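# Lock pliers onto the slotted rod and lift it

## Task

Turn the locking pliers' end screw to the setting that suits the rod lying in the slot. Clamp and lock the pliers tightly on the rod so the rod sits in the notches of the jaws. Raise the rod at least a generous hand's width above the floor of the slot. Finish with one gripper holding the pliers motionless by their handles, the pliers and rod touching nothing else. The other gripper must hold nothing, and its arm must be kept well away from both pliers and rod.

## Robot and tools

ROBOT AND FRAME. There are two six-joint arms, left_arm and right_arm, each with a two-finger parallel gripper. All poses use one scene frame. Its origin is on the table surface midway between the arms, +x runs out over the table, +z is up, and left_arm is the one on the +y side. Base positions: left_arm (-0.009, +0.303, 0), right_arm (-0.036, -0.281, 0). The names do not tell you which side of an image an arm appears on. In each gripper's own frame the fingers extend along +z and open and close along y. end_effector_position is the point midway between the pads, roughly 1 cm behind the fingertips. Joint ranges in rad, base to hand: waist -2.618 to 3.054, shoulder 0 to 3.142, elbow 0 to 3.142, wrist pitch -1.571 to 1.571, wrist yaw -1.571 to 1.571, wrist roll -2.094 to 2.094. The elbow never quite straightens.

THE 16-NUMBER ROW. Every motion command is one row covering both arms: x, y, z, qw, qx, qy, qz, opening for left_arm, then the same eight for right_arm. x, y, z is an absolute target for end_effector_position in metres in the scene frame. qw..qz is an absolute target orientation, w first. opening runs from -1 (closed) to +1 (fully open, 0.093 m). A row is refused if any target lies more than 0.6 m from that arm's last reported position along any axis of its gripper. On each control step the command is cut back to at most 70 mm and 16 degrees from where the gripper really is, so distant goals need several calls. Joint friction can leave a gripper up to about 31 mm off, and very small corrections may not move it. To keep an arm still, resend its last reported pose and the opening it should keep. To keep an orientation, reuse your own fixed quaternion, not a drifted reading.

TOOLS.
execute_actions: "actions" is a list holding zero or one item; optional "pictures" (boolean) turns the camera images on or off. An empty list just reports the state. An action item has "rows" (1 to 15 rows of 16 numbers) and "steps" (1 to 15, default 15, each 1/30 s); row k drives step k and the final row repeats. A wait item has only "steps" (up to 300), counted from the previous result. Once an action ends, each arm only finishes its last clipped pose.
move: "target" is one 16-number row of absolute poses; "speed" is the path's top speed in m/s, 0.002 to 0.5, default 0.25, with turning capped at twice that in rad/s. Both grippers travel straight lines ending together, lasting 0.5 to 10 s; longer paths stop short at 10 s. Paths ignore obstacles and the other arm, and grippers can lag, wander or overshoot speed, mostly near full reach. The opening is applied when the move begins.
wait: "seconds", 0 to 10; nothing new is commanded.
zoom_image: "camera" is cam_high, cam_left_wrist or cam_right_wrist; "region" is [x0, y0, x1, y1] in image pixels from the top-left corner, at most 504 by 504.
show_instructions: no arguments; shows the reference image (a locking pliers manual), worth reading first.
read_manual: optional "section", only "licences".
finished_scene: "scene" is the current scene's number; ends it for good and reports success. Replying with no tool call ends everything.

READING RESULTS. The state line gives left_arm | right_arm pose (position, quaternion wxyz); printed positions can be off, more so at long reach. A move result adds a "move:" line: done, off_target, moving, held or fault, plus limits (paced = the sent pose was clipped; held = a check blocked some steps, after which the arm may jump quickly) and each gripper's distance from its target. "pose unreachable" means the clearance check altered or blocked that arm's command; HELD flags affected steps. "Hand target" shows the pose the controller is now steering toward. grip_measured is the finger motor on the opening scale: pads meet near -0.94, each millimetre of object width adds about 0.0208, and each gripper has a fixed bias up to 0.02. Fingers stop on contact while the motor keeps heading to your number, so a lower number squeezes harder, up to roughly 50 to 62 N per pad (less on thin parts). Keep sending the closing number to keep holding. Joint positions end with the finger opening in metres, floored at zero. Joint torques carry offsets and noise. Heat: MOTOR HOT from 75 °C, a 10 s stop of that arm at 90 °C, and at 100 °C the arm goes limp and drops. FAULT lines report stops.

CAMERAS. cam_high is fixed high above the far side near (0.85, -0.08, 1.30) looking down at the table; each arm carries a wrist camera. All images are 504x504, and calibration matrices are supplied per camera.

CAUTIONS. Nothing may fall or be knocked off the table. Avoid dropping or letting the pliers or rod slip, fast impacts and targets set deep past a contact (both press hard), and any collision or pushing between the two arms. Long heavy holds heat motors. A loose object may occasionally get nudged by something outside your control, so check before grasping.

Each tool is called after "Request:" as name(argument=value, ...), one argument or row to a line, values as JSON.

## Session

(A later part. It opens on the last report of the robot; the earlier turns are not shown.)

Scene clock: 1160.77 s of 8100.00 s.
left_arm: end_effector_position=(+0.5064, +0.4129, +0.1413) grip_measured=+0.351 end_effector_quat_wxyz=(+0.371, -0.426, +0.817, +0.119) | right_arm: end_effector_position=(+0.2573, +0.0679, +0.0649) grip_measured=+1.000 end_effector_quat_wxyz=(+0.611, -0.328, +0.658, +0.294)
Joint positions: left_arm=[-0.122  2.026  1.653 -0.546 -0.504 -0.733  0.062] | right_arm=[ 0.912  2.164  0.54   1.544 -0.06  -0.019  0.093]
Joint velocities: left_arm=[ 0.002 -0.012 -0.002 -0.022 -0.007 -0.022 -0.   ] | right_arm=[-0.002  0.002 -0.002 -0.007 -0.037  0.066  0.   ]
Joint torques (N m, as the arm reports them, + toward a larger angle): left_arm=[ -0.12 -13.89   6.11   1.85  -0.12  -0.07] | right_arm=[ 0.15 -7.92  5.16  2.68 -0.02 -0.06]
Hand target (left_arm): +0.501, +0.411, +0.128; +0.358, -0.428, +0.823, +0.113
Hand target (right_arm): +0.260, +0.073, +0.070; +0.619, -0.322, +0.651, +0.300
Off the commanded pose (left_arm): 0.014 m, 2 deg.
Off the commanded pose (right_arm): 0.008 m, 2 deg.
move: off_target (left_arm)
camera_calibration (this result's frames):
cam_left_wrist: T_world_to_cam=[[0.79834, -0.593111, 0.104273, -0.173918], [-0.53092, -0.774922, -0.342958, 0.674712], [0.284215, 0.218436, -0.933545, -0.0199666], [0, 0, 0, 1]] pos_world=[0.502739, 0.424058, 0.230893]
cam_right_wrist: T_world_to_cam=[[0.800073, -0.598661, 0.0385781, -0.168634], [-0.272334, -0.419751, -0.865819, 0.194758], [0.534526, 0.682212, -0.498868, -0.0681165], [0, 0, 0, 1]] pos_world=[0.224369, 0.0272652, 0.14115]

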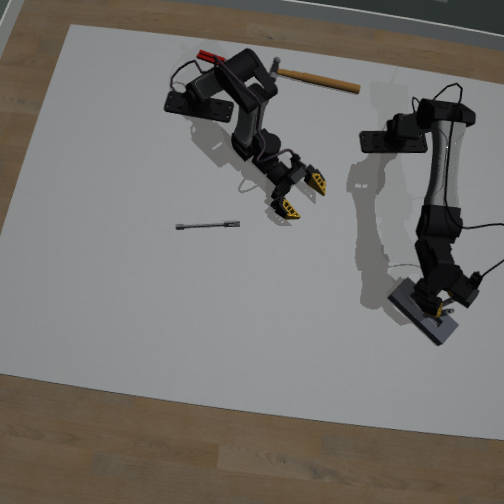

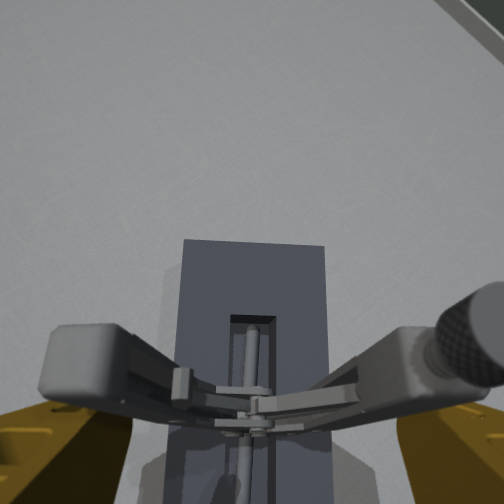

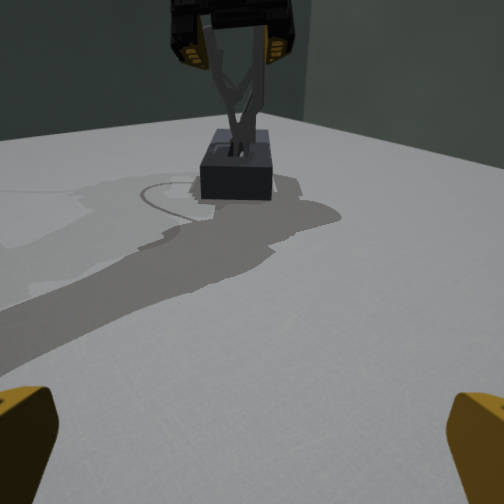

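Request:
move(
  target=[0.491,0.398,0.134,0.358,-0.427,0.822,0.112,0.33,0.26,0.073,0.07,0.620,-0.322,0.651,0.300,1],
  speed=0.02,
)

Request:
zoom_image(
  camera="cam_right_wrist",
  region=[190,60,320,190],
)

Scene clock: 1164.73 s of 8100.00 s.
left_arm: end_effector_position=(+0.4986, +0.4039, +0.1416) grip_measured=+0.335 end_effector_quat_wxyz=(+0.369, -0.429, +0.817, +0.113) | right_arm: end_effector_position=(+0.2573, +0.0679, +0.0649) grip_measured=+1.000 end_effector_quat_wxyz=(+0.611, -0.328, +0.658, +0.294)
Joint positions: left_arm=[-0.138  1.994  1.614 -0.548 -0.503 -0.759  0.061] | right_arm=[ 0.912  2.164  0.54   1.544 -0.06  -0.019  0.093]
Joint velocities: left_arm=[ 0.002  0.012 -0.007 -0.051 -0.051 -0.007  0.   ] | right_arm=[ 0.012 -0.012 -0.012  0.007 -0.022 -0.007  0.   ]
Joint torques (N m, as the arm reports them, + toward a larger angle): left_arm=[ -1.02 -14.48   6.44   1.63  -0.33  -0.04] | right_arm=[ 0.17 -7.97  5.08  2.68 -0.03 -0.05]
Hand target (left_arm): +0.492, +0.398, +0.134; +0.358, -0.428, +0.823, +0.112
Hand target (right_arm): +0.260, +0.073, +0.070; +0.619, -0.322, +0.651, +0.300
Off the commanded pose (left_arm): 0.012 m, 1 deg.
Off the commanded pose (right_arm): 0.008 m, 2 deg.
move: off_target (left_arm)
camera_calibration (this result's frames):
cam_left_wrist: T_world_to_cam=[[0.79846, -0.591016, 0.114723, -0.175403], [-0.52938, -0.779976, -0.333757, 0.663704], [0.286737, 0.205759, -0.935652, -0.0113801], [0, 0, 0, 1]] pos_world=[0.494667, 0.416349, 0.230991]
cam_right_wrist: T_world_to_cam=[[0.800073, -0.598661, 0.0385781, -0.168634], [-0.272334, -0.419751, -0.865819, 0.194758], [0.534526, 0.682212, -0.498868, -0.0681165], [0, 0, 0, 1]] pos_world=[0.224369, 0.0272652, 0.14115]

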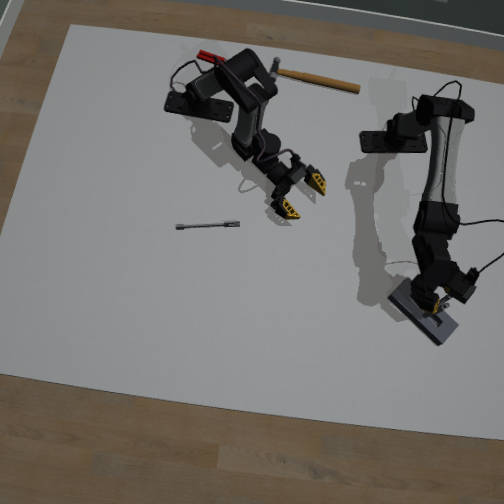

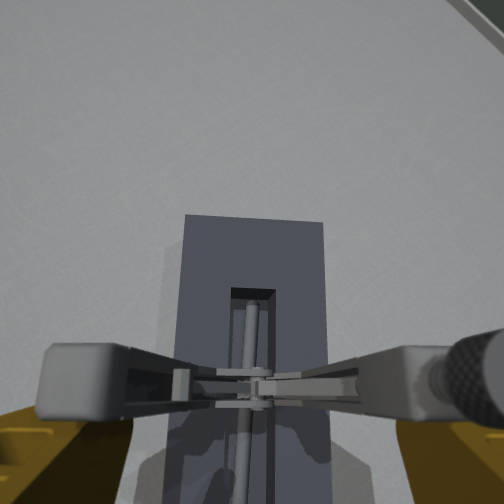

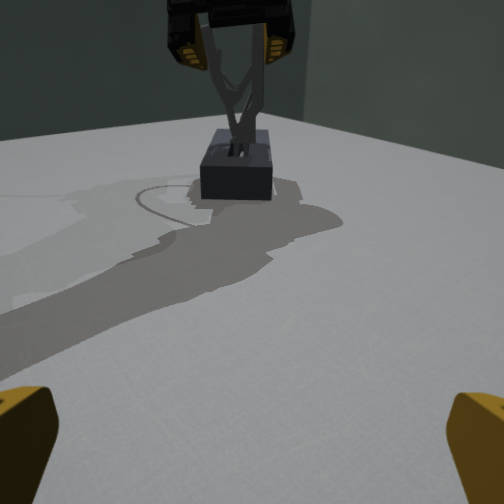

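Region (190, 60, 320, 190) of cam_right_wrist's 504x504 image, scaled by 3.877, with more detail than that image has.

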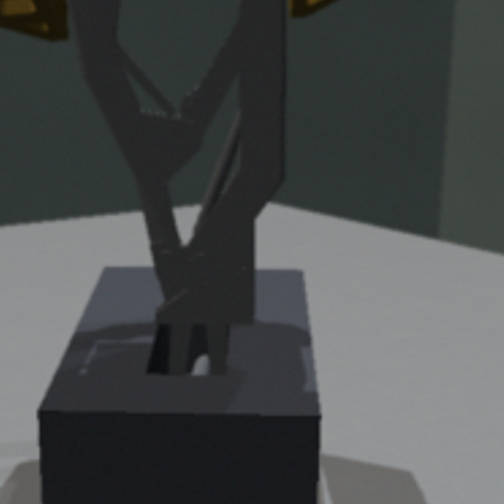

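Request:
execute_actions(
  actions=[
    {"rows":[[0.491,0.398,0.134,0.358,-0.427,0.822,0.112,0.12,0.26,0.073,0.07,0.620,-0.322,0.651,0.300,1]],"steps":15},
  ],
  pictures=false,
)

Request:
execute_actions(
  actions=[
    {"rows":[[0.491,0.398,0.134,0.358,-0.427,0.822,0.112,0.0,0.26,0.073,0.07,0.620,-0.322,0.651,0.300,1]],"steps":15},
  ],
)

Request:
execute_actions(
  actions=[
    {"rows":[[0.491,0.398,0.134,0.358,-0.427,0.822,0.112,-0.12,0.26,0.073,0.07,0.620,-0.322,0.651,0.300,1]],"steps":15},
  ],
)

Scene clock: 1168.23 s of 8100.00 s.
left_arm: end_effector_position=(+0.4996, +0.4033, +0.1424) grip_measured=+0.131 end_effector_quat_wxyz=(+0.371, -0.430, +0.815, +0.111) | right_arm: end_effector_position=(+0.2573, +0.0679, +0.0649) grip_measured=+1.000 end_effector_quat_wxyz=(+0.611, -0.328, +0.658, +0.294)
Joint positions: left_arm=[-0.139  1.993  1.614 -0.544 -0.501 -0.761  0.052] | right_arm=[ 0.912  2.164  0.54   1.544 -0.06  -0.019  0.093]
Joint velocities: left_arm=[-0.002 -0.017 -0.022 -0.037 -0.095 -0.022  0.   ] | right_arm=[-0.007  0.002  0.007 -0.022 -0.022 -0.022  0.   ]
Joint torques (N m, as the arm reports them, + toward a larger angle): left_arm=[ -0.91 -14.4    6.55   1.6   -0.35  -0.06] | right_arm=[ 0.15 -7.94  5.09  2.67 -0.02 -0.07]
Hand target (left_arm): +0.491, +0.398, +0.134; +0.358, -0.427, +0.823, +0.112
Hand target (right_arm): +0.260, +0.073, +0.070; +0.619, -0.322, +0.651, +0.300
Off the commanded pose (left_arm): 0.013 m, 2 deg.
Off the commanded pose (right_arm): 0.008 m, 2 deg.
Steps of this call (steps 1 to 90: nothing new was sent; steps 91 to 105: all 15 steps of this action). Readings (end_effector_position):
91: left_arm (+0.4991, +0.4038, +0.1418) | right_arm (+0.2573, +0.0679, +0.0649)
92: left_arm (+0.4996, +0.4033, +0.1424) | right_arm (+0.2573, +0.0679, +0.0649)
94: left_arm (+0.4996, +0.4033, +0.1424) | right_arm (+0.2573, +0.0679, +0.0649)
98: left_arm (+0.4996, +0.4033, +0.1424) | right_arm (+0.2573, +0.0679, +0.0649)
105: the state above

Scene clock: 1168.73 s of 8100.00 s.
left_arm: end_effector_position=(+0.4995, +0.4035, +0.1425) grip_measured=+0.019 end_effector_quat_wxyz=(+0.372, -0.430, +0.815, +0.111) | right_arm: end_effector_position=(+0.2573, +0.0679, +0.0649) grip_measured=+1.000 end_effector_quat_wxyz=(+0.611, -0.328, +0.658, +0.294)
Joint positions: left_arm=[-0.139  1.993  1.614 -0.544 -0.502 -0.761  0.046] | right_arm=[ 0.912  2.164  0.54   1.544 -0.06  -0.019  0.093]
Joint velocities: left_arm=[-0.002  0.002  0.002  0.066 -0.022  0.081  0.   ] | right_arm=[-0.007  0.002 -0.017 -0.007  0.037  0.066  0.   ]
Joint torques (N m, as the arm reports them, + toward a larger angle): left_arm=[ -0.99 -14.42   6.43   1.59  -0.36  -0.06] | right_arm=[ 0.14 -7.95  5.1   2.68 -0.03 -0.07]
Hand target (left_arm): +0.491, +0.398, +0.134; +0.358, -0.427, +0.823, +0.112
Hand target (right_arm): +0.260, +0.073, +0.070; +0.619, -0.322, +0.651, +0.300
Off the commanded pose (left_arm): 0.013 m, 2 deg.
Off the commanded pose (right_arm): 0.008 m, 2 deg.
Steps of this call (steps 1 to 15: all 15 steps of this action). Readings (end_effector_position):
1: left_arm (+0.4996, +0.4033, +0.1424) | right_arm (+0.2573, +0.0679, +0.0649)
2: left_arm (+0.4996, +0.4034, +0.1425) | right_arm (+0.2573, +0.0679, +0.0649)
4: left_arm (+0.4995, +0.4035, +0.1425) | right_arm (+0.2573, +0.0679, +0.0649)
8: left_arm (+0.4995, +0.4035, +0.1425) | right_arm (+0.2573, +0.0679, +0.0649)
15: the state above
camera_calibration (this result's frames):
cam_left_wrist: T_world_to_cam=[[0.798053, -0.59029, 0.121113, -0.177512], [-0.526631, -0.78091, -0.335915, 0.663441], [0.292866, 0.204297, -0.934073, -0.0133649], [0, 0, 0, 1]] pos_world=[0.494967, 0.416035, 0.231875]
cam_right_wrist: T_world_to_cam=[[0.800066, -0.598695, 0.0381982, -0.168605], [-0.272607, -0.419541, -0.865835, 0.194815], [0.534397, 0.682312, -0.498869, -0.0680901], [0, 0, 0, 1]] pos_world=[0.22439, 0.0272485, 0.14115]

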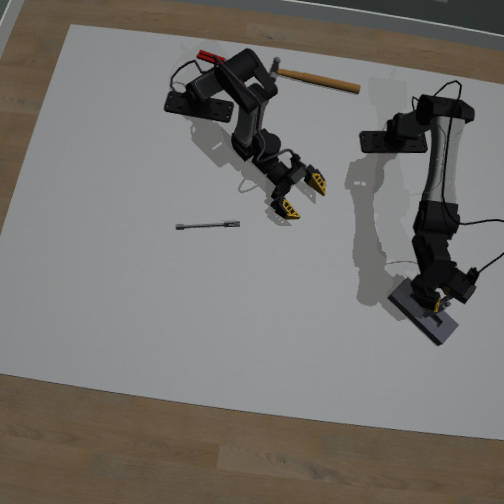

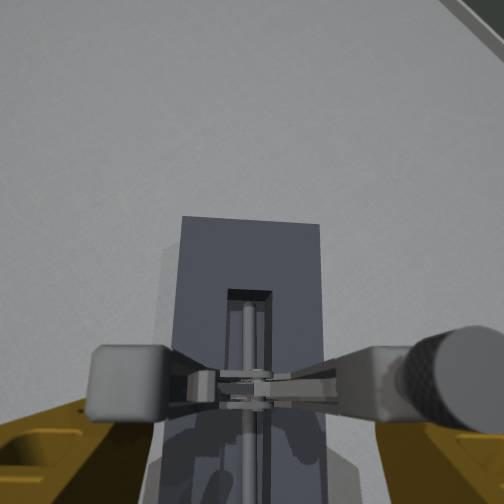

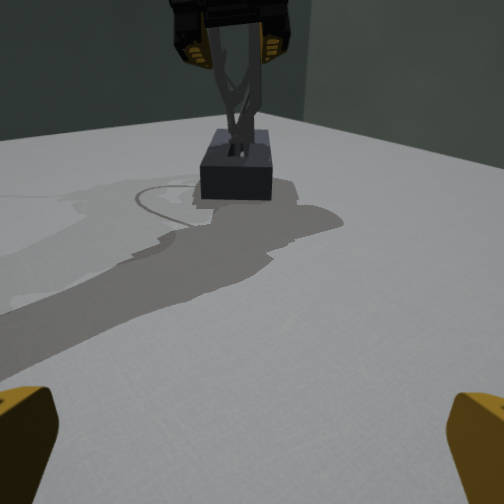

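Scene clock: 1169.23 s of 8100.00 s.
left_arm: end_effector_position=(+0.4995, +0.4035, +0.1425) grip_measured=+0.013 end_effector_quat_wxyz=(+0.372, -0.430, +0.815, +0.111) | right_arm: end_effector_position=(+0.2573, +0.0679, +0.0649) grip_measured=+1.000 end_effector_quat_wxyz=(+0.611, -0.328, +0.658, +0.294)
Joint positions: left_arm=[-0.139  1.993  1.614 -0.544 -0.502 -0.761  0.046] | right_arm=[ 0.912  2.164  0.54   1.544 -0.06  -0.019  0.093]
Joint velocities: left_arm=[-0.002 -0.002 -0.007  0.081 -0.037 -0.007 -0.   ] | right_arm=[ 0.027 -0.007 -0.002 -0.037  0.022 -0.037  0.   ]
Joint torques (N m, as the arm reports them, + toward a larger angle): left_arm=[ -0.9  -14.45   6.65   1.63  -0.34  -0.04] | right_arm=[ 0.18 -7.92  5.16  2.67 -0.02 -0.07]
Hand target (left_arm): +0.491, +0.398, +0.134; +0.358, -0.427, +0.823, +0.112
Hand target (right_arm): +0.260, +0.073, +0.070; +0.619, -0.322, +0.651, +0.300
Off the commanded pose (left_arm): 0.013 m, 2 deg.
Off the commanded pose (right_arm): 0.008 m, 2 deg.
Steps of this call (steps 1 to 15: all 15 steps of this action). Readings (end_effector_position):
1: left_arm (+0.4995, +0.4035, +0.1425) | right_arm (+0.2573, +0.0679, +0.0649)
2: left_arm (+0.4995, +0.4035, +0.1425) | right_arm (+0.2573, +0.0679, +0.0649)
4: left_arm (+0.4995, +0.4035, +0.1425) | right_arm (+0.2573, +0.0679, +0.0649)
8: left_arm (+0.4995, +0.4035, +0.1425) | right_arm (+0.2573, +0.0679, +0.0649)
15: the state above
camera_calibration (this result's frames):
cam_left_wrist: T_world_to_cam=[[0.798053, -0.59029, 0.121113, -0.177512], [-0.526631, -0.78091, -0.335915, 0.663441], [0.292866, 0.204297, -0.934073, -0.0133649], [0, 0, 0, 1]] pos_world=[0.494967, 0.416035, 0.231875]
cam_right_wrist: T_world_to_cam=[[0.800066, -0.598695, 0.0381982, -0.168605], [-0.272607, -0.419541, -0.865835, 0.194815], [0.534397, 0.682312, -0.498869, -0.0680901], [0, 0, 0, 1]] pos_world=[0.22439, 0.0272485, 0.14115]

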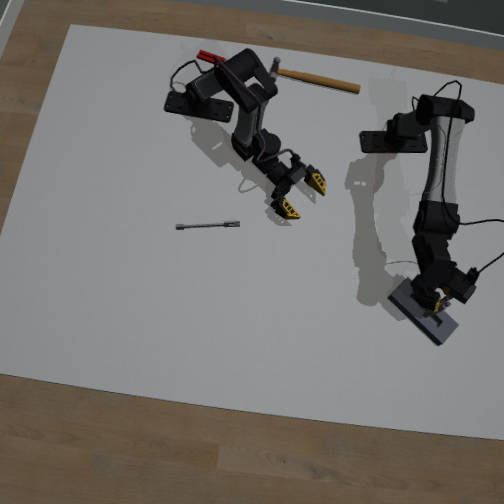

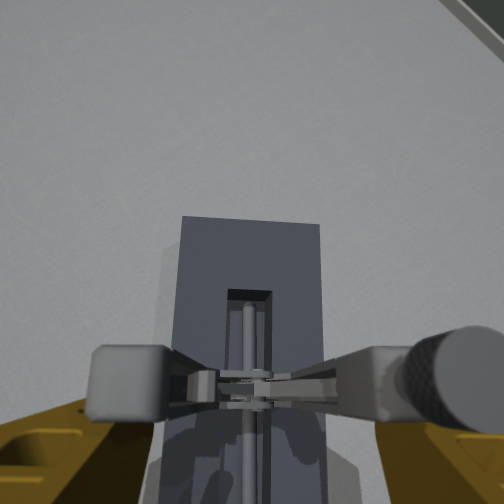

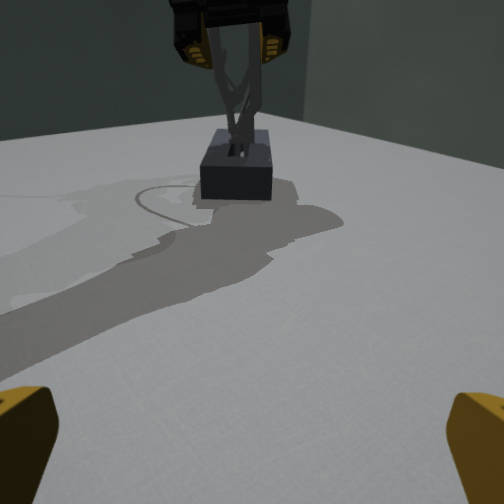

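Request:
execute_actions(
  actions=[
    {"rows":[[0.495,0.402,0.142,0.358,-0.427,0.822,0.112,0.33,0.26,0.073,0.07,0.620,-0.322,0.651,0.300,1]],"steps":12},
  ],
  pictures=false,
)

Request:
move(
  target=[0.497,0.404,0.22,0.358,-0.427,0.822,0.112,0.33,0.24,0.0,0.10,0.620,-0.322,0.651,0.300,1],
  speed=0.06,
)

Request:
move(
  target=[0.38,0.25,0.23,0.40,0.024,0.916,-0.011,0.28,0.225,-0.06,0.15,0.620,-0.322,0.651,0.300,0],
  speed=0.15,
)

Request:
move(
  target=[0.32,0.18,0.19,0.27,0.40,0.865,-0.127,0.28,0.225,-0.05,0.15,0.2231,-0.2316,0.8336,0.4474,0],
  speed=0.2,
)

Request:
move(
  target=[0.285,0.15,0.14,0.146,0.720,0.660,-0.159,0.28,0.225,-0.03,0.14,-0.1252,0.3722,0.7810,0.4841,0],
  speed=0.2,
)

Scene clock: 1177.63 s of 8100.00 s.
left_arm: end_effector_position=(+0.4980, +0.4032, +0.1412) grip_measured=+0.331 end_effector_quat_wxyz=(+0.368, -0.429, +0.817, +0.112) | right_arm: end_effector_position=(+0.2573, +0.0679, +0.0649) grip_measured=+1.000 end_effector_quat_wxyz=(+0.611, -0.328, +0.658, +0.294)
Joint positions: left_arm=[-0.139  1.993  1.614 -0.553 -0.501 -0.761  0.061] | right_arm=[ 0.912  2.164  0.54   1.544 -0.06  -0.019  0.093]
Joint velocities: left_arm=[-0.002 -0.007 -0.022 -0.051  0.007 -0.037 -0.   ] | right_arm=[ 0.017  0.002  0.007  0.007 -0.037  0.066  0.   ]
Joint torques (N m, as the arm reports them, + toward a larger angle): left_arm=[ -0.27 -13.71  10.63   1.35  -0.31   0.05] | right_arm=[ 0.13 -7.96  5.12  2.67 -0.02 -0.06]
Hand target (left_arm): +0.495, +0.402, +0.142; +0.358, -0.427, +0.822, +0.112
Hand target (right_arm): +0.260, +0.073, +0.070; +0.619, -0.322, +0.651, +0.300
Off the commanded pose (left_arm): 0.003 m, 1 deg.
Off the commanded pose (right_arm): 0.008 m, 2 deg.
Steps of this call (steps 1 to 240: nothing new was sent; steps 241 to 252: all 12 steps of this action). Readings (end_effector_position):
241: left_arm (+0.4992, +0.4034, +0.1422) | right_arm (+0.2573, +0.0679, +0.0649)
242: left_arm (+0.4987, +0.4032, +0.1417) | right_arm (+0.2573, +0.0679, +0.0649)
244: left_arm (+0.4981, +0.4032, +0.1413) | right_arm (+0.2573, +0.0679, +0.0649)
248: left_arm (+0.4980, +0.4032, +0.1412) | right_arm (+0.2573, +0.0679, +0.0649)
252: the state above

Scene clock: 1179.73 s of 8100.00 s.
left_arm: end_effector_position=(+0.4893, +0.3999, +0.2113) grip_measured=+0.331 end_effector_quat_wxyz=(+0.345, -0.425, +0.829, +0.113) | right_arm: end_effector_position=(+0.2427, +0.0038, +0.0916) grip_measured=+1.000 end_effector_quat_wxyz=(+0.608, -0.324, +0.661, +0.297)
Joint positions: left_arm=[-0.139  1.993  1.922 -0.909 -0.481 -0.761  0.061] | right_arm=[ 0.778  1.934  0.302  1.546 -0.194 -0.019  0.093]
Joint velocities: left_arm=[-0.002  0.012 -0.022 -0.022  0.051  0.022  0.   ] | right_arm=[-0.012 -0.012 -0.007  0.007  0.022  0.007  0.   ]
Joint torques (N m, as the arm reports them, + toward a larger angle): left_arm=[  0.18 -12.33  12.36   1.71  -0.48   0.12] | right_arm=[-0.8  -9.1   2.3   2.69 -0.17 -0.14]
Hand target (left_arm): +0.495, +0.404, +0.220; +0.359, -0.427, +0.822, +0.112
Hand target (right_arm): +0.241, +0.000, +0.100; +0.617, -0.322, +0.652, +0.300
Off the commanded pose (left_arm): 0.012 m, 2 deg.
Off the commanded pose (right_arm): 0.010 m, 2 deg.
joint sent to its limit (right arm) — the command would take joint 4 (wrist pitch) past its upper limit, so that joint was sent only as far as its limit.
move: off_target (left_arm)
camera_calibration (this result's frames):
cam_left_wrist: T_world_to_cam=[[0.796521, -0.59814, 0.0882191, -0.168913], [-0.553789, -0.780315, -0.290562, 0.681849], [0.242635, 0.182584, -0.952781, 0.0918985], [0, 0, 0, 1]] pos_world=[0.489846, 0.414244, 0.30058]
cam_right_wrist: T_world_to_cam=[[0.799699, -0.599816, 0.0264898, -0.195088], [-0.282936, -0.415402, -0.864516, 0.189434], [0.529555, 0.683858, -0.501906, -0.00182845], [0, 0, 0, 1]] pos_world=[0.210578, -0.0370756, 0.168019]

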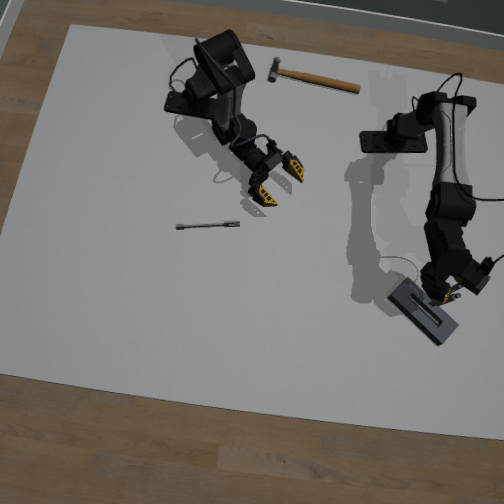

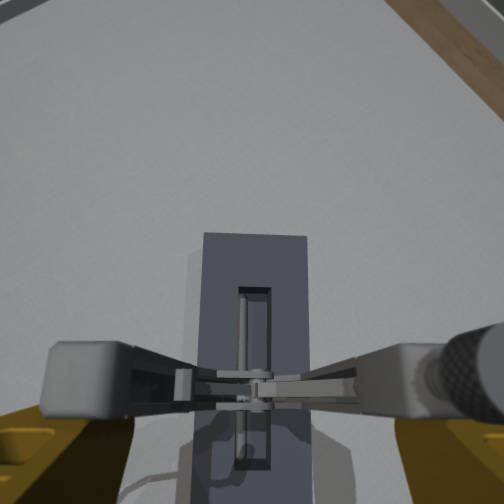

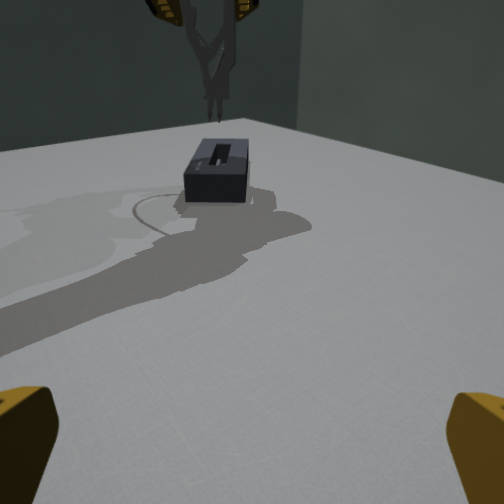

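Scene clock: 1183.47 s of 8100.00 s.
left_arm: end_effector_position=(+0.3802, +0.2519, +0.2242) grip_measured=+0.285 end_effector_quat_wxyz=(+0.384, +0.016, +0.923, -0.008) | right_arm: end_effector_position=(+0.2294, -0.0563, +0.1506) grip_measured=+0.002 end_effector_quat_wxyz=(+0.620, -0.318, +0.651, +0.303)
Joint positions: left_arm=[-0.349  1.382  1.232 -0.638 -0.096 -0.099  0.059] | right_arm=[ 0.58   1.395  0.165  1.177 -0.391 -0.019  0.045]
Joint velocities: left_arm=[ 0.012  0.002 -0.012 -0.007  0.007  0.022  0.001] | right_arm=[ 0.002 -0.007 -0.012  0.037  0.007 -0.051  0.001]
Joint torques (N m, as the arm reports them, + toward a larger angle): left_arm=[-0.86 -8.99  7.9   2.56 -0.11  0.12] | right_arm=[-0.93 -5.99  4.6   2.26 -0.1  -0.19]
Hand target (left_arm): +0.381, +0.248, +0.231; +0.403, +0.023, +0.915, -0.012
Hand target (right_arm): +0.226, -0.059, +0.150; +0.619, -0.320, +0.651, +0.301
Off the commanded pose (left_arm): 0.006 m, 2 deg.
Off the commanded pose (right_arm): 0.006 m, 1 deg.
move: done
camera_calibration (this result's frames):
cam_left_wrist: T_world_to_cam=[[-0.0140301, -0.999781, -0.0155031, 0.260884], [-0.939676, 0.0184831, -0.341567, 0.466617], [0.341778, 0.00977572, -0.93973, 0.160595], [0, 0, 0, 1]] pos_world=[0.387241, 0.250632, 0.314341]
cam_right_wrist: T_world_to_cam=[[0.798732, -0.60121, 0.0239788, -0.221545], [-0.266335, -0.389011, -0.881894, 0.211994], [0.539531, 0.69801, -0.470838, 0.0698008], [0, 0, 0, 1]] pos_world=[0.195756, -0.0994484, 0.225133]

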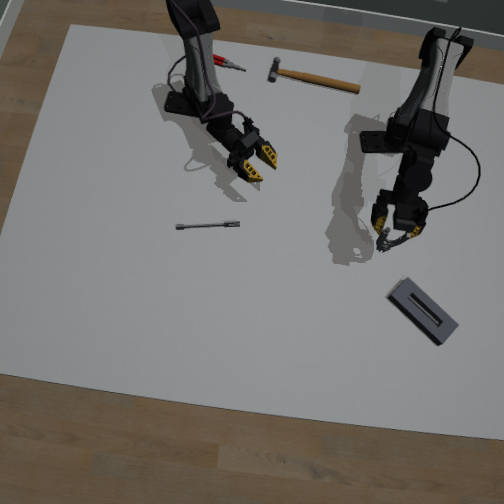

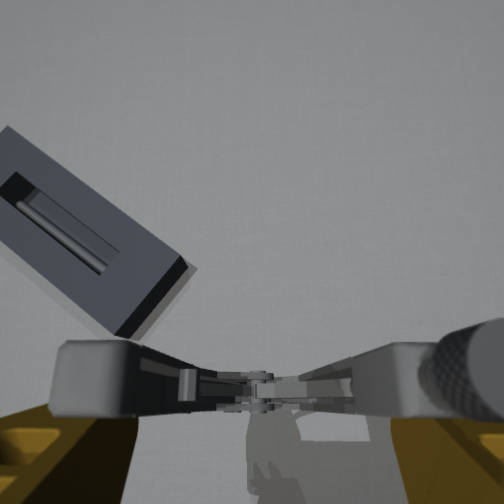

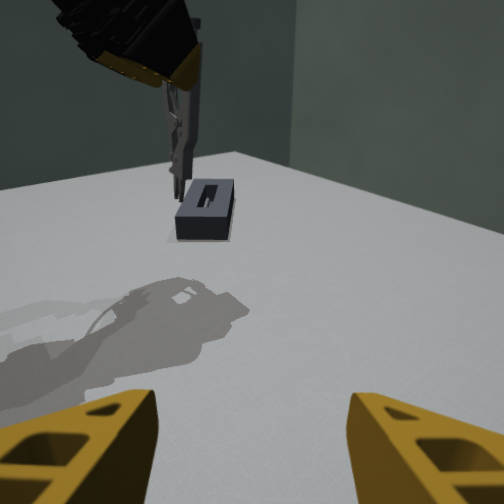

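Scene clock: 1186.43 s of 8100.00 s.
left_arm: end_effector_position=(+0.3165, +0.1867, +0.1797) grip_measured=+0.285 end_effector_quat_wxyz=(+0.261, +0.390, +0.874, -0.123) | right_arm: end_effector_position=(+0.2202, -0.0499, +0.1478) grip_measured=+0.001 end_effector_quat_wxyz=(+0.225, -0.235, +0.833, +0.447)
Joint positions: left_arm=[-0.349  1.429  1.232 -0.899  0.358  0.578  0.059] | right_arm=[ 0.431  1.328  0.751 -0.249 -0.824  0.156  0.045]
Joint velocities: left_arm=[-0.002 -0.002 -0.012 -0.022  0.022  0.051 -0.001] | right_arm=[-0.017 -0.007  0.007  0.022  0.037 -0.066 -0.   ]
Joint torques (N m, as the arm reports them, + toward a larger angle): left_arm=[-1.06 -5.94 12.09  1.53  0.32  0.14] | right_arm=[-0.9  -3.54  9.12  1.67 -0.39 -0.26]
Hand target (left_arm): +0.321, +0.179, +0.188; +0.274, +0.401, +0.865, -0.128
Hand target (right_arm): +0.224, -0.050, +0.150; +0.223, -0.235, +0.833, +0.448
Off the commanded pose (left_arm): 0.013 m, 2 deg.
Off the commanded pose (right_arm): 0.005 m, 0 deg.
move: off_target (left_arm)
camera_calibration (this result's frames):
cam_left_wrist: T_world_to_cam=[[-0.734252, -0.678807, -0.00975848, 0.36108], [-0.67046, 0.727329, -0.146545, 0.140196], [0.106574, -0.101059, -0.989156, 0.245103], [0, 0, 0, 1]] pos_world=[0.332998, 0.167905, 0.266513]
cam_right_wrist: T_world_to_cam=[[0.615332, -0.472542, -0.630928, -0.0667204], [-0.765223, -0.55021, -0.33422, 0.230434], [-0.18921, 0.688457, -0.700162, 0.262805], [0, 0, 0, 1]] pos_world=[0.267113, -0.085671, 0.218926]

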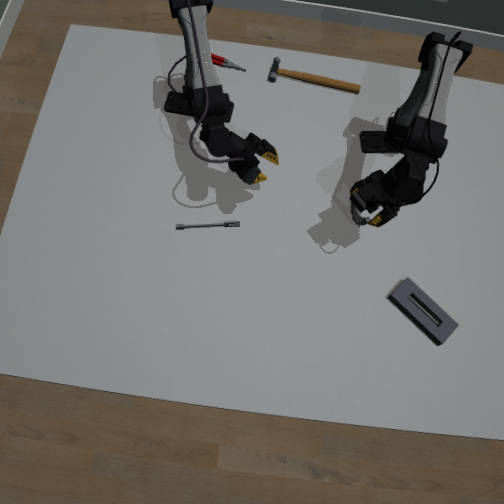

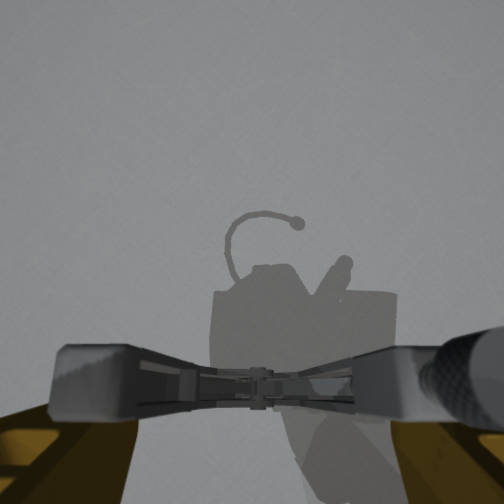

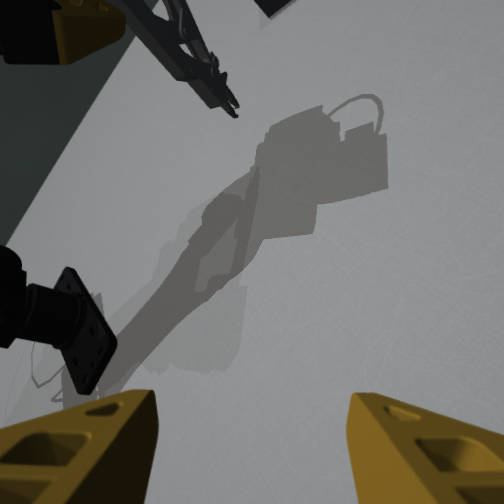

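Scene clock: 1190.53 s of 8100.00 s.
left_arm: end_effector_position=(+0.2831, +0.1544, +0.1324) grip_measured=+0.285 end_effector_quat_wxyz=(+0.144, +0.713, +0.667, -0.160) | right_arm: end_effector_position=(+0.2230, -0.0330, +0.1429) grip_measured=+0.001 end_effector_quat_wxyz=(-0.124, +0.371, +0.783, +0.485)
Joint positions: left_arm=[-0.435  1.687  1.381 -1.186  0.426  1.362  0.059] | right_arm=[ 0.489  1.368  0.751 -0.166 -0.784  1.651  0.045]
Joint velocities: left_arm=[ 0.012 -0.012 -0.012 -0.022  0.007 -0.037  0.   ] | right_arm=[-0.002 -0.012 -0.012  0.022  0.066  0.081 -0.   ]
Joint torques (N m, as the arm reports them, + toward a larger angle): left_arm=[-1.17 -7.82 11.41  0.37  0.37  0.11] | right_arm=[ 0.39 -4.11  7.19  2.13 -0.25 -0.16]
Hand target (left_arm): +0.286, +0.149, +0.137; +0.149, +0.719, +0.659, -0.162
Hand target (right_arm): +0.225, -0.030, +0.140; -0.125, +0.372, +0.782, +0.484
Off the commanded pose (left_arm): 0.009 m, 1 deg.
Off the commanded pose (right_arm): 0.005 m, 0 deg.
move: done
camera_calibration (this result's frames):
cam_left_wrist: T_world_to_cam=[[-0.998418, 0.0541738, -0.0150557, 0.27652], [0.0540837, 0.998516, 0.00632565, -0.132873], [0.0153761, 0.00550137, -0.999867, 0.209425], [0, 0, 0, 1]] pos_world=[0.280049, 0.116544, 0.214401]
cam_right_wrist: T_world_to_cam=[[-0.679517, -0.254368, -0.688153, 0.240585], [-0.719013, 0.0444028, 0.693577, 0.102624], [-0.145868, 0.966088, -0.213066, 0.178191], [0, 0, 0, 1]] pos_world=[0.263262, -0.115508, 0.132348]

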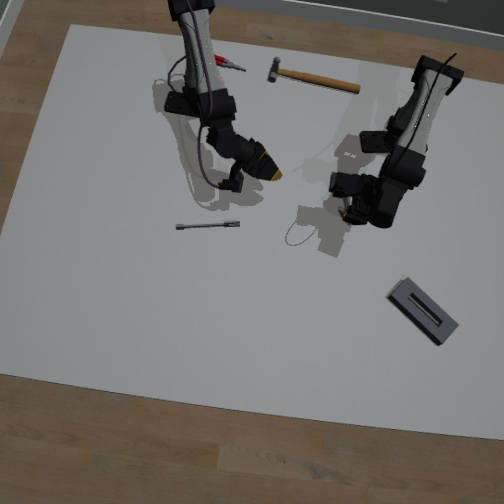

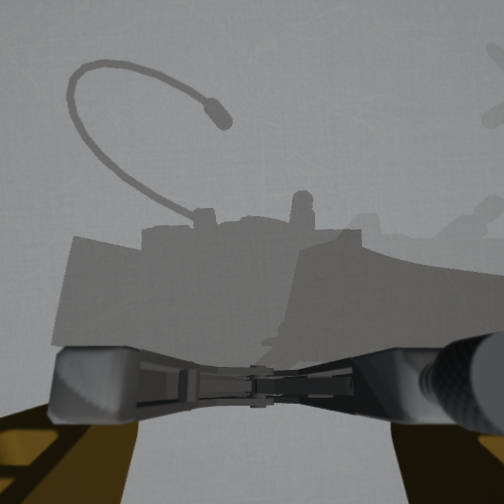

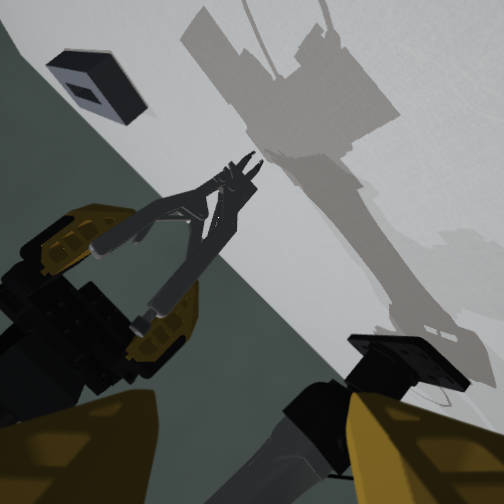

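Request:
move(
  target=[0.285,0.118,0.098,0.146,0.720,0.660,-0.159,0.32,0.225,-0.03,0.14,-0.1252,0.3722,0.7810,0.4841,0],
  speed=0.05,
)

Request:
move(
  target=[0.285,0.088,0.064,0.312,0.654,0.599,-0.340,0.32,0.225,-0.03,0.14,-0.1252,0.3722,0.7810,0.4841,0],
  speed=0.06,
)

Request:
move(
  target=[0.285,0.088,0.064,0.312,0.654,0.599,-0.340,0.26,0.238,0.018,0.115,-0.1252,0.3722,0.7810,0.4841,0],
  speed=0.1,
)

Scene clock: 1194.43 s of 8100.00 s.
left_arm: end_effector_position=(+0.2895, +0.1193, +0.1086) grip_measured=+0.321 end_effector_quat_wxyz=(+0.155, +0.721, +0.657, -0.153) | right_arm: end_effector_position=(+0.2230, -0.0329, +0.1431) grip_measured=+0.001 end_effector_quat_wxyz=(-0.125, +0.372, +0.782, +0.485)
Joint positions: left_arm=[-0.534  1.729  1.329 -1.025  0.416  1.275  0.061] | right_arm=[ 0.489  1.368  0.751 -0.165 -0.784  1.655  0.045]
Joint velocities: left_arm=[-0.007 -0.012 -0.002 -0.007  0.022 -0.051  0.001] | right_arm=[ 0.007 -0.002 -0.002 -0.007  0.037 -0.022  0.001]
Joint torques (N m, as the arm reports them, + toward a larger angle): left_arm=[-0.85 -8.24  6.16  0.83  0.36 -0.04] | right_arm=[ 0.34 -4.02  7.26  2.08 -0.28 -0.08]
Hand target (left_arm): +0.286, +0.117, +0.099; +0.147, +0.720, +0.659, -0.160
Hand target (right_arm): +0.225, -0.030, +0.140; -0.125, +0.372, +0.782, +0.484
Off the commanded pose (left_arm): 0.012 m, 1 deg.
Off the commanded pose (right_arm): 0.005 m, 0 deg.
move: off_target (left_arm)
camera_calibration (this result's frames):
cam_left_wrist: T_world_to_cam=[[-0.996228, 0.0734211, -0.0462487, 0.284881], [0.0735217, 0.997294, -0.000475243, -0.10276], [0.0460886, -0.00387373, -0.99893, 0.177876], [0, 0, 0, 1]] pos_world=[0.283164, 0.0822547, 0.190812]
cam_right_wrist: T_world_to_cam=[[-0.681409, -0.252557, -0.686947, 0.24108], [-0.717481, 0.0450948, 0.695117, 0.10206], [-0.144579, 0.966531, -0.211932, 0.177666], [0, 0, 0, 1]] pos_world=[0.263187, -0.115435, 0.132318]

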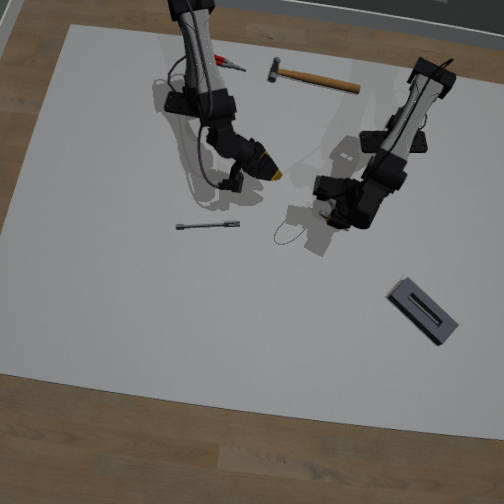

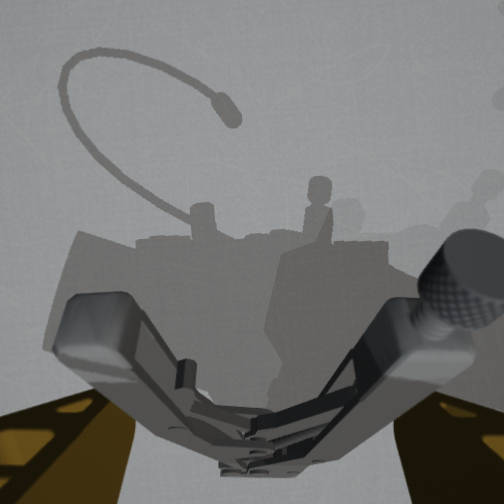

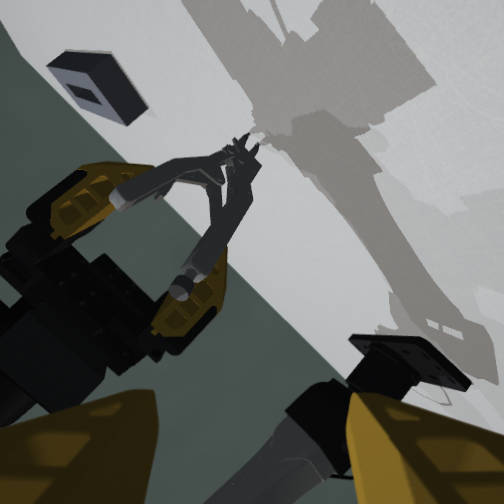

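Scene clock: 1199.17 s of 8100.00 s.
left_arm: end_effector_position=(+0.2894, +0.0871, +0.0704) grip_measured=+0.321 end_effector_quat_wxyz=(+0.315, +0.665, +0.596, -0.322) | right_arm: end_effector_position=(+0.2230, -0.0329, +0.1431) grip_measured=+0.001 end_effector_quat_wxyz=(-0.125, +0.372, +0.782, +0.485)
Joint positions: left_arm=[-0.435  1.806  1.033 -0.543  0.91   1.297  0.061] | right_arm=[ 0.489  1.368  0.751 -0.165 -0.784  1.655  0.045]
Joint velocities: left_arm=[ 0.002  0.002 -0.007  0.037 -0.007 -0.037  0.   ] | right_arm=[-0.007  0.017 -0.007  0.007 -0.051 -0.022 -0.001]
Joint torques (N m, as the arm reports them, + toward a larger angle): left_arm=[ 0.51 -8.38  5.27  0.99  0.76 -0.07] | right_arm=[ 0.29 -4.01  7.29  2.08 -0.28 -0.08]
Hand target (left_arm): +0.285, +0.089, +0.064; +0.314, +0.655, +0.600, -0.336
Hand target (right_arm): +0.225, -0.030, +0.140; -0.125, +0.372, +0.782, +0.484
Off the commanded pose (left_arm): 0.008 m, 2 deg.
Off the commanded pose (right_arm): 0.005 m, 0 deg.
move: done
camera_calibration (this result's frames):
cam_left_wrist: T_world_to_cam=[[-0.996469, 0.0677089, -0.0496413, 0.286214], [0.0831937, 0.875865, -0.475331, -0.0294357], [0.0112949, -0.477783, -0.878405, 0.182478], [0, 0, 0, 1]] pos_world=[0.285591, 0.0935871, 0.160506]
cam_right_wrist: T_world_to_cam=[[-0.681409, -0.252557, -0.686947, 0.24108], [-0.717481, 0.0450948, 0.695117, 0.10206], [-0.144579, 0.966531, -0.211932, 0.177666], [0, 0, 0, 1]] pos_world=[0.263187, -0.115435, 0.132318]

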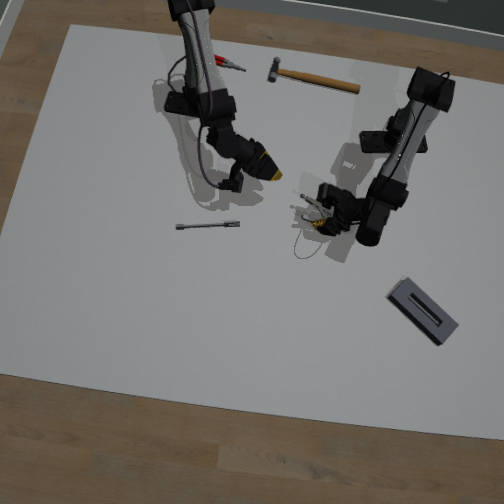

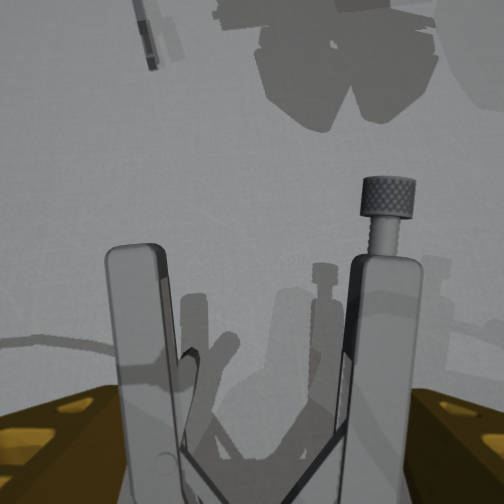

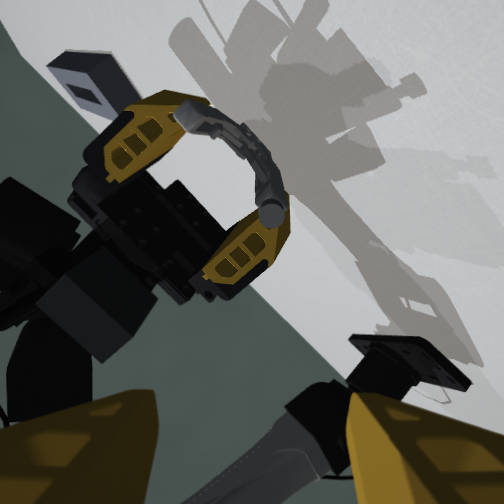

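Scene clock: 1200.33 s of 8100.00 s.
left_arm: end_effector_position=(+0.2891, +0.0866, +0.0712) grip_measured=+0.265 end_effector_quat_wxyz=(+0.316, +0.664, +0.595, -0.324) | right_arm: end_effector_position=(+0.2296, +0.0107, +0.1077) grip_measured=+0.002 end_effector_quat_wxyz=(-0.131, +0.378, +0.785, +0.473)
Joint positions: left_arm=[-0.435  1.806  1.033 -0.543  0.915  1.297  0.058] | right_arm=[ 0.621  1.547  0.751  0.064 -0.686  1.772  0.045]
Joint velocities: left_arm=[ 0.002  0.002 -0.007  0.007 -0.022 -0.051 -0.   ] | right_arm=[-0.007  0.007  0.012  0.007  0.007  0.007 -0.   ]
Joint torques (N m, as the arm reports them, + toward a larger angle): left_arm=[ 0.29 -7.79  5.83  0.98  0.81 -0.01] | right_arm=[ 0.3  -5.54  8.82  2.19 -0.2  -0.11]
Hand target (left_arm): +0.285, +0.088, +0.064; +0.312, +0.654, +0.599, -0.340
Hand target (right_arm): +0.237, +0.017, +0.115; -0.124, +0.372, +0.782, +0.484
Off the commanded pose (left_arm): 0.008 m, 2 deg.
Off the commanded pose (right_arm): 0.013 m, 2 deg.
move: off_target (right_arm)
camera_calibration (this result's frames):
cam_left_wrist: T_world_to_cam=[[-0.99644, 0.0688819, -0.048597, 0.285767], [0.0837779, 0.873187, -0.480131, -0.0281962], [0.00936184, -0.482494, -0.875849, 0.183665], [0, 0, 0, 1]] pos_world=[0.285392, 0.0935537, 0.161213]
cam_right_wrist: T_world_to_cam=[[-0.697286, -0.265173, -0.66594, 0.233797], [-0.700626, 0.0559324, 0.711333, 0.123578], [-0.151378, 0.962577, -0.224788, 0.131969], [0, 0, 0, 1]] pos_world=[0.269583, -0.0719463, 0.0974544]

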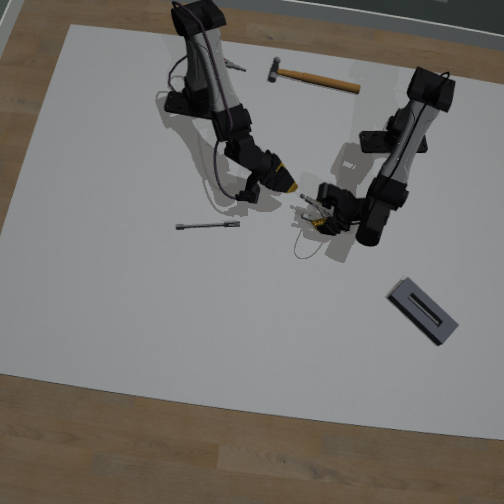

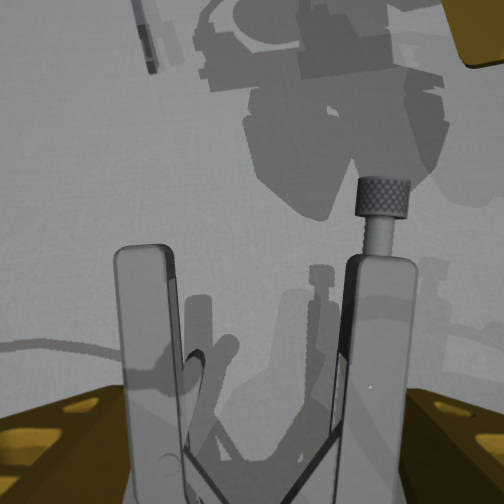

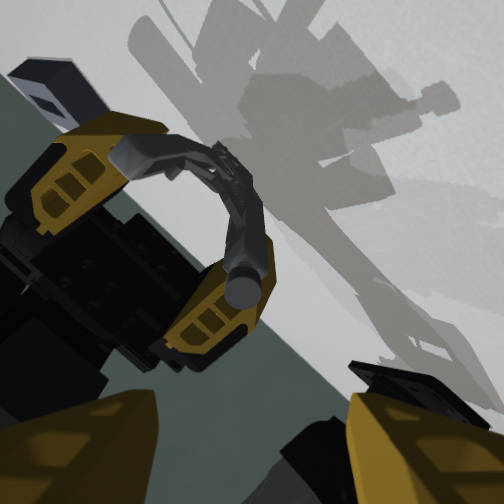

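Request:
move(
  target=[0.285,0.088,0.064,0.312,0.654,0.599,-0.340,0.26,0.251,0.059,0.092,-0.1252,0.3722,0.7810,0.4841,0],
  speed=0.035,
)

Scene clock: 1204.17 s of 8100.00 s.
left_arm: end_effector_position=(+0.2891, +0.0866, +0.0711) grip_measured=+0.265 end_effector_quat_wxyz=(+0.316, +0.664, +0.595, -0.324) | right_arm: end_effector_position=(+0.2442, +0.0518, +0.0863) grip_measured=+0.002 end_effector_quat_wxyz=(-0.130, +0.377, +0.785, +0.474)
Joint positions: left_arm=[-0.435  1.806  1.033 -0.543  0.915  1.297  0.058] | right_arm=[ 0.707  1.727  0.831  0.208 -0.62   1.84   0.045]
Joint velocities: left_arm=[ 0.007 -0.007  0.002  0.037 -0.022  0.051 -0.001] | right_arm=[-0.002  0.002 -0.007 -0.007 -0.007  0.066  0.   ]
Joint torques (N m, as the arm reports them, + toward a larger angle): left_arm=[ 0.37 -8.    5.87  0.99  0.77 -0.04] | right_arm=[ 0.36 -7.05  8.25  2.26 -0.19 -0.08]
Hand target (left_arm): +0.285, +0.088, +0.064; +0.312, +0.654, +0.599, -0.340
Hand target (right_arm): +0.250, +0.059, +0.092; -0.125, +0.372, +0.782, +0.484
Off the commanded pose (left_arm): 0.008 m, 2 deg.
Off the commanded pose (right_arm): 0.011 m, 1 deg.
move: off_target (right_arm)
camera_calibration (this result's frames):
cam_left_wrist: T_world_to_cam=[[-0.996442, 0.0688036, -0.0486664, 0.285797], [0.0837393, 0.873366, -0.479812, -0.0282791], [0.00949082, -0.48218, -0.876021, 0.183586], [0, 0, 0, 1]] pos_world=[0.285405, 0.0935558, 0.161165]
cam_right_wrist: T_world_to_cam=[[-0.695219, -0.26578, -0.667856, 0.240257], [-0.7027, 0.0557684, 0.709297, 0.147465], [-0.151272, 0.962419, -0.225535, 0.0899069], [0, 0, 0, 1]] pos_world=[0.284255, -0.0308965, 0.076137]

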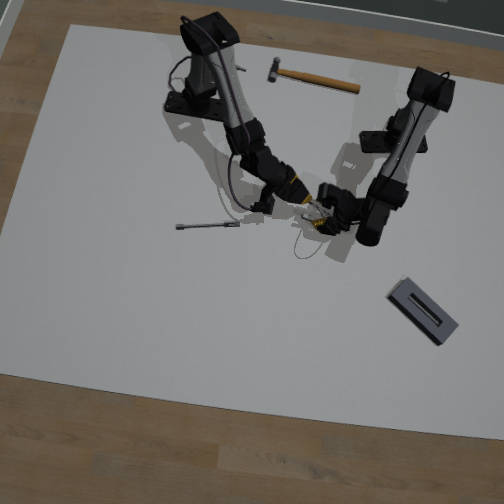

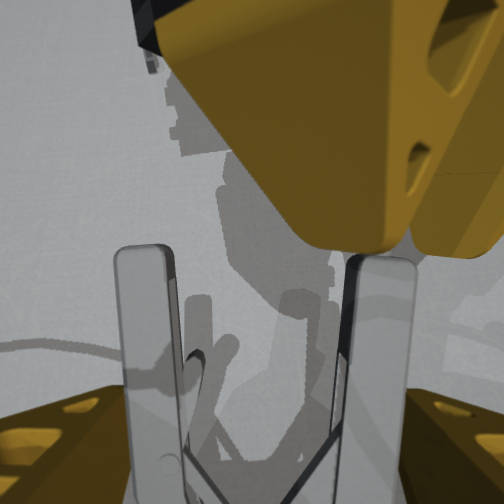

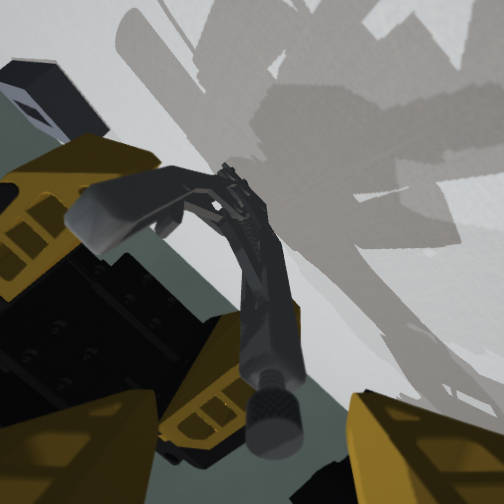

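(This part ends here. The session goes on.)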